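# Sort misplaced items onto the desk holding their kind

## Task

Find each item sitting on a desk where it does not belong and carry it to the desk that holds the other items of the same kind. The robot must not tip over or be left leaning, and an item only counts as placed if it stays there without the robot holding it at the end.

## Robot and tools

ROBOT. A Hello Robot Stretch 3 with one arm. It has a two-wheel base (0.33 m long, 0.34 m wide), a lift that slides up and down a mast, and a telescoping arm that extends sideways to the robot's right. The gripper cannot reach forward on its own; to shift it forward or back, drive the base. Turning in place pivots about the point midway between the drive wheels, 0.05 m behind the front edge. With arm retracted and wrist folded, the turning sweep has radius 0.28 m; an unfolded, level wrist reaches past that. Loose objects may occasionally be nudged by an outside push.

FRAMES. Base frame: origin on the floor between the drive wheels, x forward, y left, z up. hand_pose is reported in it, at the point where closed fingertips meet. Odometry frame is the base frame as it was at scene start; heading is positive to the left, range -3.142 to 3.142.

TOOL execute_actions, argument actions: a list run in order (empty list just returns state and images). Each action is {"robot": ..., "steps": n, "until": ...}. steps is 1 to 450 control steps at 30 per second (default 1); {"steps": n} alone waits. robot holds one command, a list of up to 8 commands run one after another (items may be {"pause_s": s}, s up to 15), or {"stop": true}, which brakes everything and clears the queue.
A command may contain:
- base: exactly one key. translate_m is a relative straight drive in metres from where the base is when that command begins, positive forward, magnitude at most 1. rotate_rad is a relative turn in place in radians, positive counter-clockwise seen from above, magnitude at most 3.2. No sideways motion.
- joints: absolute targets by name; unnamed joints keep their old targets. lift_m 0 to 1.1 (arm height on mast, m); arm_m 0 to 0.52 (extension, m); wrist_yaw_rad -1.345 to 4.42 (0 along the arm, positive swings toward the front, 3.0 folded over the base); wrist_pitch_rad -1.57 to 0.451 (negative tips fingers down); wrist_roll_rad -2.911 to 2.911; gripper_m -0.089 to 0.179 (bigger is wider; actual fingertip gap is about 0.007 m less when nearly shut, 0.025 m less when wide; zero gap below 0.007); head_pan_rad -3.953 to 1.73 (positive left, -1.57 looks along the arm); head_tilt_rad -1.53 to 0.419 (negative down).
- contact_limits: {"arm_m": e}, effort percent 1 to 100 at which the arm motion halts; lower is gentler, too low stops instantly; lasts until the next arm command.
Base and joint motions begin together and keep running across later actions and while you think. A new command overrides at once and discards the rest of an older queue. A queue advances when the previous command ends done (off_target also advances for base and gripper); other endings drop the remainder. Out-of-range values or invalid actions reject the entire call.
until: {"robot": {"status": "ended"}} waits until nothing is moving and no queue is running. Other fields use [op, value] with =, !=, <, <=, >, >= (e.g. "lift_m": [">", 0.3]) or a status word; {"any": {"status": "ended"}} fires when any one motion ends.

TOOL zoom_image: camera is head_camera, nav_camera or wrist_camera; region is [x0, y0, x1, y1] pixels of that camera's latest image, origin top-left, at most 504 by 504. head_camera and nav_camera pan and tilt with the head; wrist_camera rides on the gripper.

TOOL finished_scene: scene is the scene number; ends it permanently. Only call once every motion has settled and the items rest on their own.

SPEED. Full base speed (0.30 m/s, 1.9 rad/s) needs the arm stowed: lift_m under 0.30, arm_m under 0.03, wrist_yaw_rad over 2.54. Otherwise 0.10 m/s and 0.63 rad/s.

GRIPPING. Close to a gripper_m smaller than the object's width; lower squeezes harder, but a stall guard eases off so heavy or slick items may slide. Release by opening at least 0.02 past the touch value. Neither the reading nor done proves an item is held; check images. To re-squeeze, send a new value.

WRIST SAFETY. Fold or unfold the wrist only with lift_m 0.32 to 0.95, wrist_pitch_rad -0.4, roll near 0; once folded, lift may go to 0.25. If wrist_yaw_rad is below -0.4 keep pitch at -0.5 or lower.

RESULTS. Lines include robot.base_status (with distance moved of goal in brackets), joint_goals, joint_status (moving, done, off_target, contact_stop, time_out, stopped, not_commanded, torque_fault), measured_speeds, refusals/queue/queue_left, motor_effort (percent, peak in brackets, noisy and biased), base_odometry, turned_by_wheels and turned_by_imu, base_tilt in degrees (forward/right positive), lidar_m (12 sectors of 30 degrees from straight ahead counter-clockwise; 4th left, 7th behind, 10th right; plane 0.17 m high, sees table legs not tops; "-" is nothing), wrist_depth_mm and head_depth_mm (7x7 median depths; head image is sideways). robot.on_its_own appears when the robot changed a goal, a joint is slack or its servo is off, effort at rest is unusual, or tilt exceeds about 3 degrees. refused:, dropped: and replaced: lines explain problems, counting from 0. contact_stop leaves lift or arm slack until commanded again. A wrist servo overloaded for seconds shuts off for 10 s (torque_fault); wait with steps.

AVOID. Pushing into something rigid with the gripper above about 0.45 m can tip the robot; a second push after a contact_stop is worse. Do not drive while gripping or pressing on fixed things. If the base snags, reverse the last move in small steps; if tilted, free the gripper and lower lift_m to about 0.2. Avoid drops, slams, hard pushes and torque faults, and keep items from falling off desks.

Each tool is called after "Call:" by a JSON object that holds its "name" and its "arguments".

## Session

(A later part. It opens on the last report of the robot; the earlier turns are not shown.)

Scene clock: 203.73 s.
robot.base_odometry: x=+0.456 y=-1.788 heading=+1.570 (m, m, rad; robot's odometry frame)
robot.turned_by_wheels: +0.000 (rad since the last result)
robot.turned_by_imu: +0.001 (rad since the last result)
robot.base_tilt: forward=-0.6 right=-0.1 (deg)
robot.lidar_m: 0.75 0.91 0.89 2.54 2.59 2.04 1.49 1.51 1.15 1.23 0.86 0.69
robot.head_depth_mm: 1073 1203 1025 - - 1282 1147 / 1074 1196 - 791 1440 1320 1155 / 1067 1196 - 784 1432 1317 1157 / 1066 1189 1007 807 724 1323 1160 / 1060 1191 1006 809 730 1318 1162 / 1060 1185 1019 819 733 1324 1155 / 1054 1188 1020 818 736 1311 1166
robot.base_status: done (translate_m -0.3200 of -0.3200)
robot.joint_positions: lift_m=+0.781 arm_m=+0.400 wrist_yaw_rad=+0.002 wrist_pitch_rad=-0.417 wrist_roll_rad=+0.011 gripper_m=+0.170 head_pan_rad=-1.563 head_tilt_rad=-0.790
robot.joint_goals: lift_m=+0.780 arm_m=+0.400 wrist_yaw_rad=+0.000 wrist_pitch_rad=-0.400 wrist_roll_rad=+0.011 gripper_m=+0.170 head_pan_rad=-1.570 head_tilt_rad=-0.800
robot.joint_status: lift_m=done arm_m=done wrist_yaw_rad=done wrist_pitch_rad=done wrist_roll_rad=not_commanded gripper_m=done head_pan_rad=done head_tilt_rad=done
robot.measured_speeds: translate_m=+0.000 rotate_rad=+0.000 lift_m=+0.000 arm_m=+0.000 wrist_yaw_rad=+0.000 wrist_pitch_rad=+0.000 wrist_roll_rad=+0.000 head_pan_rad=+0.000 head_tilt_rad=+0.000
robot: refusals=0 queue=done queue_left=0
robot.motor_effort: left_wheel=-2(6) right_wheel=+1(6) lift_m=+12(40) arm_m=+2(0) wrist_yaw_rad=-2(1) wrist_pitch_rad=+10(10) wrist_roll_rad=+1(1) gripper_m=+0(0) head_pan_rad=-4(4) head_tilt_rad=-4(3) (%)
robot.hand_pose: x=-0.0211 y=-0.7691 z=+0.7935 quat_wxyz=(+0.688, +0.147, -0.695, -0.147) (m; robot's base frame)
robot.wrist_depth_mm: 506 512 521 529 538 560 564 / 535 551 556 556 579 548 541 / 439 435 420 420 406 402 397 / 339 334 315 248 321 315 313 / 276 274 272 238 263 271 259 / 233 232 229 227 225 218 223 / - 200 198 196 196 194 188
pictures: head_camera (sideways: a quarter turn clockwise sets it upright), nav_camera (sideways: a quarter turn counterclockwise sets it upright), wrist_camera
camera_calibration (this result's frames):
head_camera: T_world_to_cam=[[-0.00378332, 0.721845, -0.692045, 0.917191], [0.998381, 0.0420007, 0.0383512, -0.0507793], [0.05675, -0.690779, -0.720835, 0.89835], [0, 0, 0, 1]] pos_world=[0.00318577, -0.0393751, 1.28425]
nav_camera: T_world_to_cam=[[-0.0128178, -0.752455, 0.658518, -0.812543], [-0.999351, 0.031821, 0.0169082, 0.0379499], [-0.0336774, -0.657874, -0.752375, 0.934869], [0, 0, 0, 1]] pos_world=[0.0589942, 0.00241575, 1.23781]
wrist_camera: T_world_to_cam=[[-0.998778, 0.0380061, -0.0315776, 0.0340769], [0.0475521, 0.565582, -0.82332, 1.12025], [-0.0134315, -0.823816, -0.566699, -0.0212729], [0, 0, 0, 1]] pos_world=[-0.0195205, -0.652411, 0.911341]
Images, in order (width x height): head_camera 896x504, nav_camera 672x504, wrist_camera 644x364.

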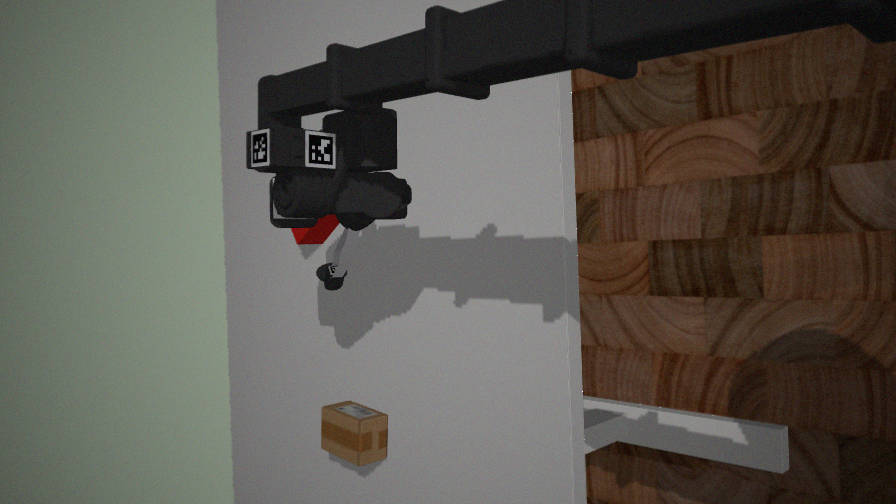

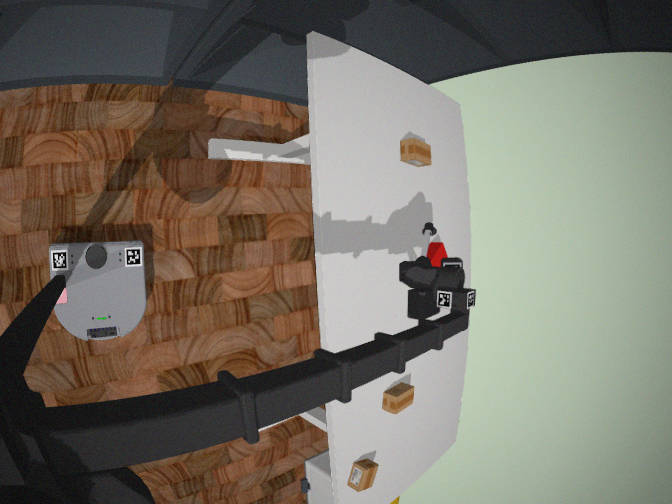

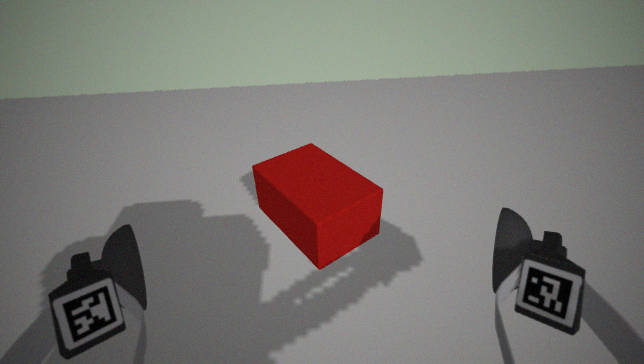

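Call:
{"name": "execute_actions", "arguments": {"actions": [{"robot":[{"joints":{"lift_m":0.765,"arm_m":0.485}},{"joints":{"gripper_m":0.03}}],"steps":450,"until":{"robot":{"status":"ended"}}}]}}

Scene clock: 212.03 s.
robot.base_odometry: x=+0.456 y=-1.788 heading=+1.570 (m, m, rad; robot's odometry frame)
robot.turned_by_wheels: +0.000 (rad since the last result)
robot.turned_by_imu: +0.000 (rad since the last result)
robot.base_tilt: forward=-0.6 right=+0.0 (deg)
robot.lidar_m: 0.75 0.91 0.89 2.54 2.60 2.04 1.50 1.51 1.16 1.23 0.86 0.69
robot.head_depth_mm: 1067 1197 992 821 - - 1153 / 1066 1199 - 792 1435 1320 1149 / 1068 1195 - 804 1435 1316 1153 / 1058 1186 977 807 727 1318 1162 / 1063 1189 1009 813 728 1332 1149 / 1063 1184 1015 816 733 1327 1165 / 1054 1189 1020 820 734 1325 1165
robot.base_status: done (translate_m -0.3200 of -0.3200)
robot.joint_positions: lift_m=+0.766 arm_m=+0.485 wrist_yaw_rad=+0.001 wrist_pitch_rad=-0.414 wrist_roll_rad=+0.011 gripper_m=+0.031 head_pan_rad=-1.563 head_tilt_rad=-0.790
robot.joint_goals: lift_m=+0.765 arm_m=+0.485 wrist_yaw_rad=+0.000 wrist_pitch_rad=-0.400 wrist_roll_rad=+0.011 gripper_m=+0.030 head_pan_rad=-1.570 head_tilt_rad=-0.800
robot.joint_status: lift_m=done arm_m=done wrist_yaw_rad=done wrist_pitch_rad=done wrist_roll_rad=not_commanded gripper_m=done head_pan_rad=done head_tilt_rad=done
robot.measured_speeds: translate_m=+0.000 rotate_rad=+0.000 lift_m=+0.000 arm_m=+0.000 wrist_yaw_rad=+0.000 wrist_pitch_rad=+0.000 wrist_roll_rad=+0.000 head_pan_rad=+0.000 head_tilt_rad=+0.000
robot: refusals=0 queue=done queue_left=0
robot.motor_effort: left_wheel=-2(2) right_wheel=+1(2) lift_m=+11(11) arm_m=+3(2) wrist_yaw_rad=-1(1) wrist_pitch_rad=+8(10) wrist_roll_rad=+1(1) gripper_m=-12(85) head_pan_rad=-4(4) head_tilt_rad=-3(3) (%)
robot.hand_pose: x=-0.0213 y=-0.8546 z=+0.7792 quat_wxyz=(+0.689, +0.145, -0.695, -0.146) (m; robot's base frame)
robot.wrist_depth_mm: 433 439 445 457 461 466 483 / 471 482 480 474 494 486 499 / 401 401 391 389 385 372 368 / 313 309 307 300 297 295 295 / 255 253 237 183 253 242 240 / 216 216 - 157 - 206 203 / 187 185 180 163 179 179 179
pictures: head_camera (sideways: a quarter turn clockwise sets it upright), nav_camera (sideways: a quarter turn counterclockwise sets it upright), wrist_camera
camera_calibration (this result's frames):
head_camera: T_world_to_cam=[[-0.00378307, 0.721845, -0.692045, 0.917191], [0.998381, 0.0420003, 0.0383512, -0.0507793], [0.0567497, -0.69078, -0.720835, 0.89835], [0, 0, 0, 1]] pos_world=[0.00318576, -0.0393751, 1.28425]
nav_camera: T_world_to_cam=[[-0.0128181, -0.752455, 0.658518, -0.812544], [-0.999351, 0.0318213, 0.0169082, 0.0379499], [-0.0336776, -0.657874, -0.752375, 0.934869], [0, 0, 0, 1]] pos_world=[0.0589942, 0.00241573, 1.23781]
wrist_camera: T_world_to_cam=[[-0.998757, 0.0384718, -0.031705, 0.0372428], [0.0478753, 0.56284, -0.825178, 1.15593], [-0.0139012, -0.82567, -0.563982, -0.103431], [0, 0, 0, 1]] pos_world=[-0.0195819, -0.737438, 0.896698]
Images, in order (width x height): head_camera 896x504, nav_camera 672x504, wrist_camera 644x364.

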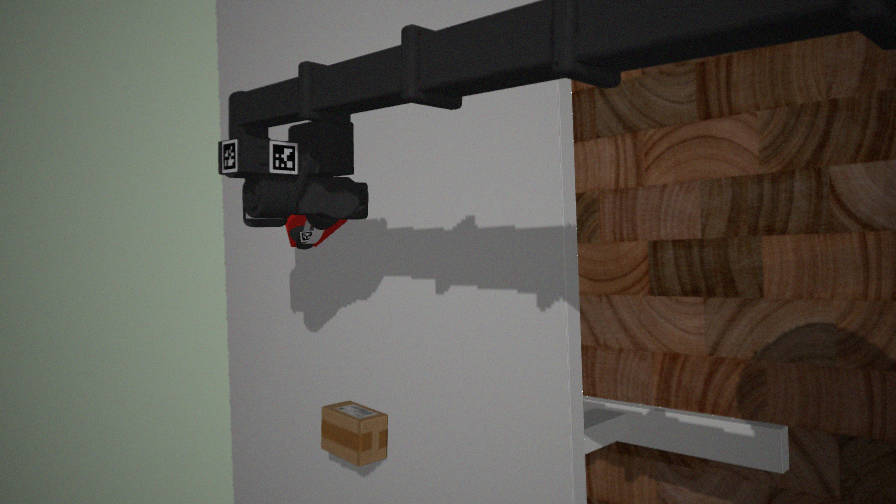

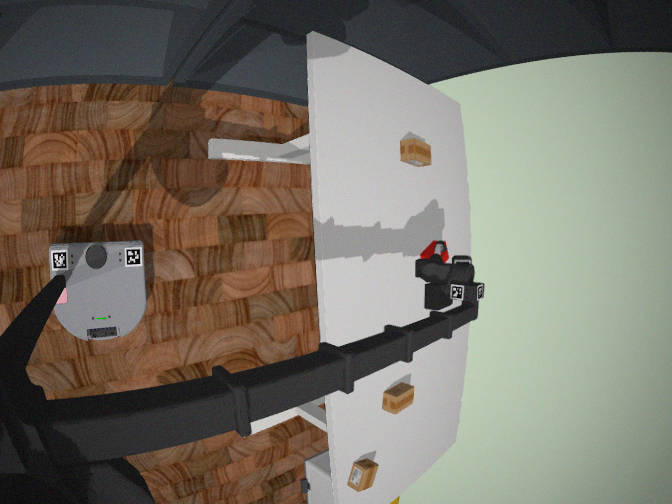

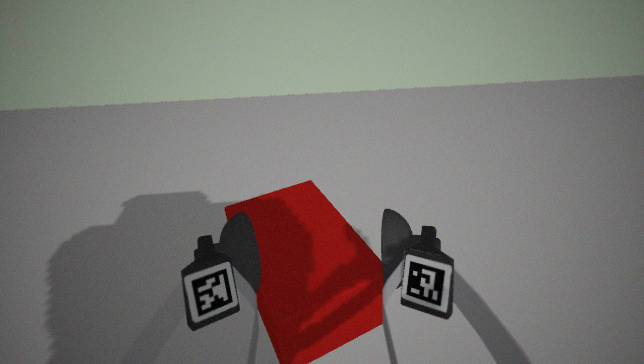

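Call:
{"name": "execute_actions", "arguments": {"actions": [{"robot":[{"joints":{"lift_m":0.9}},{"joints":{"arm_m":0.0}},{"base":{"translate_m":-0.712}},{"base":{"rotate_rad":-1.57}},{"base":{"translate_m":-1.0}},{"base":{"translate_m":-0.3}},{"joints":{"arm_m":0.3}}],"steps":450,"until":{"robot":{"status":"ended"}}},{"steps":450,"until":{"robot":{"status":"ended"}}}]}}

Scene clock: 248.87 s.
robot.base_odometry: x=-0.561 y=-2.500 heading=+0.000 (m, m, rad; robot's odometry frame)
robot.turned_by_wheels: -1.570 (rad since the last result)
robot.turned_by_imu: -1.597 (rad since the last result)
robot.base_tilt: forward=-1.1 right=-0.9 (deg)
robot.lidar_m: 1.86 2.11 1.36 1.34 1.77 1.57 1.48 1.50 0.93 1.29 1.20 1.15
robot.head_depth_mm: 1129 1244 990 800 - - - / 1126 1237 997 803 1544 - 1108 / 1121 1234 1003 831 - - 1093 / 1124 1223 963 828 1506 1316 1152 / 1116 1227 1008 810 1470 1325 1163 / 1115 1232 1011 813 1479 1330 1160 / 1102 1228 1021 821 1484 1328 1163
robot.base_status: moving (translate_m -0.0164 of -0.3000)
robot.joint_positions: lift_m=+0.899 arm_m=+0.000 wrist_yaw_rad=+0.001 wrist_pitch_rad=-0.418 wrist_roll_rad=+0.011 gripper_m=+0.031 head_pan_rad=-1.563 head_tilt_rad=-0.790
robot.joint_goals: lift_m=+0.900 arm_m=+0.000 wrist_yaw_rad=+0.000 wrist_pitch_rad=-0.400 wrist_roll_rad=+0.011 gripper_m=+0.030 head_pan_rad=-1.570 head_tilt_rad=-0.800
robot.joint_status: lift_m=done arm_m=done wrist_yaw_rad=done wrist_pitch_rad=done wrist_roll_rad=not_commanded gripper_m=done head_pan_rad=done head_tilt_rad=done
robot.measured_speeds: translate_m=-0.068 rotate_rad=+0.000 lift_m=+0.000 arm_m=+0.000 wrist_yaw_rad=+0.000 wrist_pitch_rad=+0.000 wrist_roll_rad=+0.000 head_pan_rad=+0.000 head_tilt_rad=+0.000
robot: refusals=0 queue=running queue_left=1
robot.motor_effort: left_wheel=-2(6) right_wheel=-8(10) lift_m=+38(42) arm_m=-3(4) wrist_yaw_rad=-1(1) wrist_pitch_rad=+10(10) wrist_roll_rad=+1(1) gripper_m=-12(12) head_pan_rad=-4(4) head_tilt_rad=-3(4) (%)
robot.hand_pose: x=-0.0213 y=-0.3697 z=+0.9120 quat_wxyz=(+0.688, +0.146, -0.695, -0.147) (m; robot's base frame)
robot.wrist_depth_mm: 883 894 916 928 996 - - / 925 969 952 933 928 - - / 713 693 666 651 665 670 - / 522 557 539 530 533 518 508 / 446 449 414 184 446 432 423 / 382 377 - 157 - - - / - - - 164 - - -
pictures: head_camera (sideways: a quarter turn clockwise sets it upright), nav_camera (sideways: a quarter turn counterclockwise sets it upright), wrist_camera
camera_calibration (this result's frames):
head_camera: T_world_to_cam=[[-0.00378216, 0.72185, -0.692039, 0.917183], [0.998381, 0.0419987, 0.0383515, -0.0507796], [0.0567488, -0.690774, -0.720841, 0.898357], [0, 0, 0, 1]] pos_world=[0.0031857, -0.039375, 1.28425]
nav_camera: T_world_to_cam=[[-0.012819, -0.752461, 0.658512, -0.812535], [-0.999351, 0.0318225, 0.0169086, 0.0379495], [-0.0336785, -0.657868, -0.75238, 0.934876], [0, 0, 0, 1]] pos_world=[0.0589942, 0.00241619, 1.23781]
wrist_camera: T_world_to_cam=[[-0.998757, 0.0385873, -0.0315668, 0.0227158], [0.0478766, 0.565808, -0.823146, 0.991868], [-0.0139022, -0.823634, -0.566952, 0.375301], [0, 0, 0, 1]] pos_world=[-0.0195822, -0.252972, 1.02995]
Images, in order (width x height): head_camera 896x504, nav_camera 672x504, wrist_camera 644x364.

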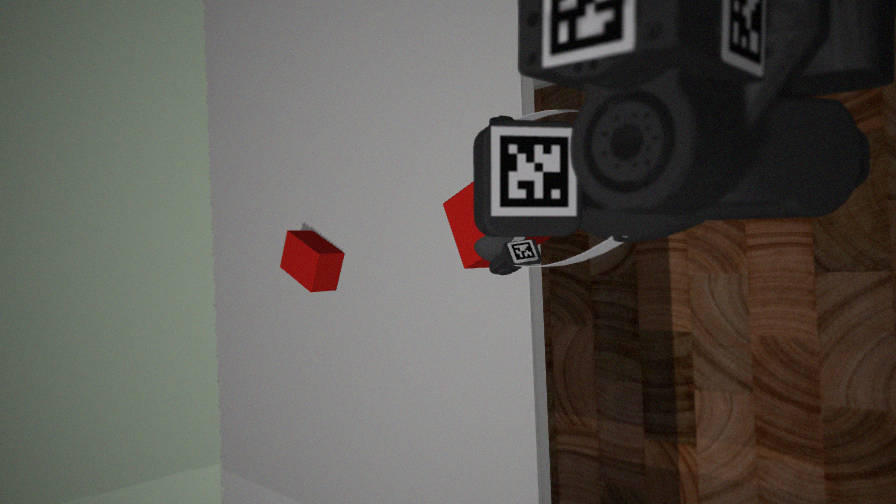

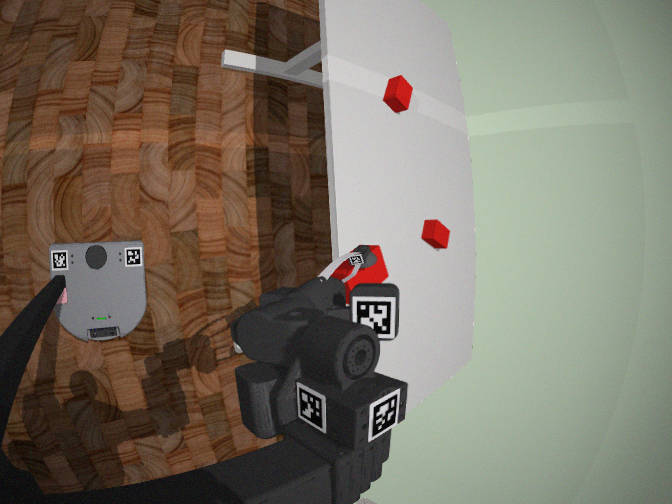

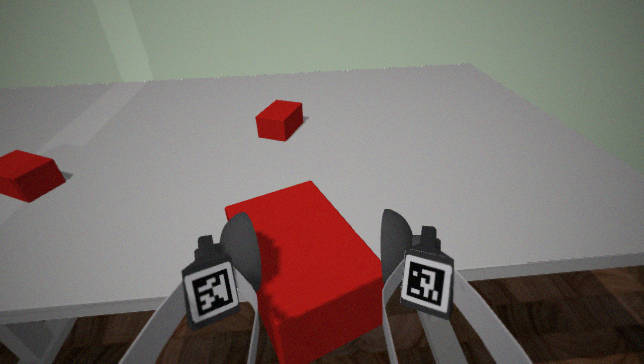

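Call:
{"name": "execute_actions", "arguments": {"actions": [{"steps":450,"until":{"robot":{"status":"ended"}}},{"robot":[{"joints":{"lift_m":0.78}},{"joints":{"gripper_m":0.15}},{"joints":{"arm_m":0.1}}],"steps":450,"until":{"robot":{"status":"ended"}}}]}}

Scene clock: 262.00 s.
robot.base_odometry: x=-0.845 y=-2.500 heading=+0.000 (m, m, rad; robot's odometry frame)
robot.turned_by_wheels: +0.000 (rad since the last result)
robot.turned_by_imu: +0.000 (rad since the last result)
robot.base_tilt: forward=-0.7 right=-0.1 (deg)
robot.lidar_m: 2.14 2.03 1.42 1.28 1.84 1.27 1.20 1.23 1.40 0.87 1.34 1.37
robot.head_depth_mm: 1147 1313 1501 799 - - 1149 / 1145 1260 997 803 - 1252 1152 / 1143 1259 1000 807 - 1263 1148 / 1142 1253 1007 809 1504 1334 1160 / 1140 1239 1010 811 1506 1332 1164 / 1134 1248 1013 817 1505 1325 1164 / 1125 1243 974 818 1511 1341 1168
robot.base_status: done (translate_m -0.3000 of -0.3000)
robot.joint_positions: lift_m=+0.781 arm_m=+0.100 wrist_yaw_rad=+0.001 wrist_pitch_rad=-0.418 wrist_roll_rad=+0.011 gripper_m=+0.150 head_pan_rad=-1.563 head_tilt_rad=-0.790
robot.joint_goals: lift_m=+0.780 arm_m=+0.100 wrist_yaw_rad=+0.000 wrist_pitch_rad=-0.400 wrist_roll_rad=+0.011 gripper_m=+0.150 head_pan_rad=-1.570 head_tilt_rad=-0.800
robot.joint_status: lift_m=done arm_m=done wrist_yaw_rad=done wrist_pitch_rad=done wrist_roll_rad=not_commanded gripper_m=done head_pan_rad=done head_tilt_rad=done
robot.measured_speeds: translate_m=+0.000 rotate_rad=+0.000 lift_m=+0.000 arm_m=+0.000 wrist_yaw_rad=+0.000 wrist_pitch_rad=+0.000 wrist_roll_rad=+0.000 head_pan_rad=+0.000 head_tilt_rad=+0.000
robot: refusals=0 queue=done queue_left=0
robot.motor_effort: left_wheel=+2(4) right_wheel=-3(8) lift_m=+12(36) arm_m=-3(4) wrist_yaw_rad=-1(1) wrist_pitch_rad=+10(10) wrist_roll_rad=+1(1) gripper_m=+1(82) head_pan_rad=-4(4) head_tilt_rad=-4(3) (%)
robot.hand_pose: x=-0.0213 y=-0.4696 z=+0.7933 quat_wxyz=(+0.688, +0.147, -0.695, -0.147) (m; robot's base frame)
robot.wrist_depth_mm: 814 857 854 873 880 910 968 / 530 558 590 580 562 - - / 438 432 423 340 414 - - / 340 335 330 328 320 320 - / 278 278 273 269 267 275 269 / 239 - 246 255 - - - / 965 947 934 921 924 920 936
pictures: head_camera (sideways: a quarter turn clockwise sets it upright), nav_camera (sideways: a quarter turn counterclockwise sets it upright), wrist_camera
camera_calibration (this result's frames):
head_camera: T_world_to_cam=[[-0.00378116, 0.721854, -0.692035, 0.917179], [0.998381, 0.0419971, 0.0383517, -0.0507799], [0.0567478, -0.69077, -0.720844, 0.898362], [0, 0, 0, 1]] pos_world=[0.00318565, -0.0393749, 1.28425]
nav_camera: T_world_to_cam=[[-0.0128201, -0.752464, 0.658508, -0.81253], [-0.99935, 0.0318239, 0.0169088, 0.0379492], [-0.0336795, -0.657864, -0.752383, 0.934881], [0, 0, 0, 1]] pos_world=[0.0589942, 0.00241644, 1.23781]
wrist_camera: T_world_to_cam=[[-0.998756, 0.0385962, -0.0315603, 0.0228254], [0.0478788, 0.565955, -0.823044, 0.950727], [-0.0139046, -0.823532, -0.567099, 0.225832], [0, 0, 0, 1]] pos_world=[-0.0195826, -0.35297, 0.911281]
Images, in order (width x height): head_camera 896x504, nav_camera 672x504, wrist_camera 644x364.

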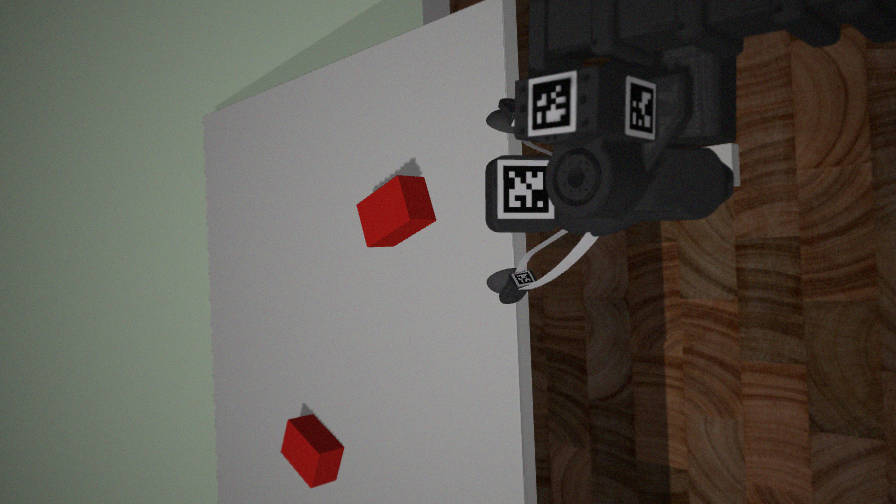

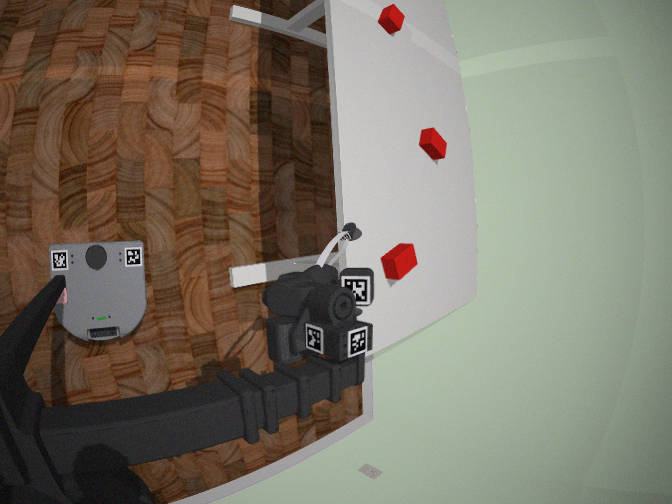

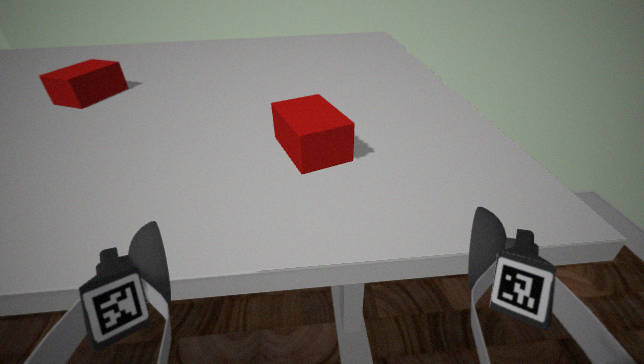

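Call:
{"name": "finished_scene", "arguments": {"scene": 1}}

The scene is finished: the task was done.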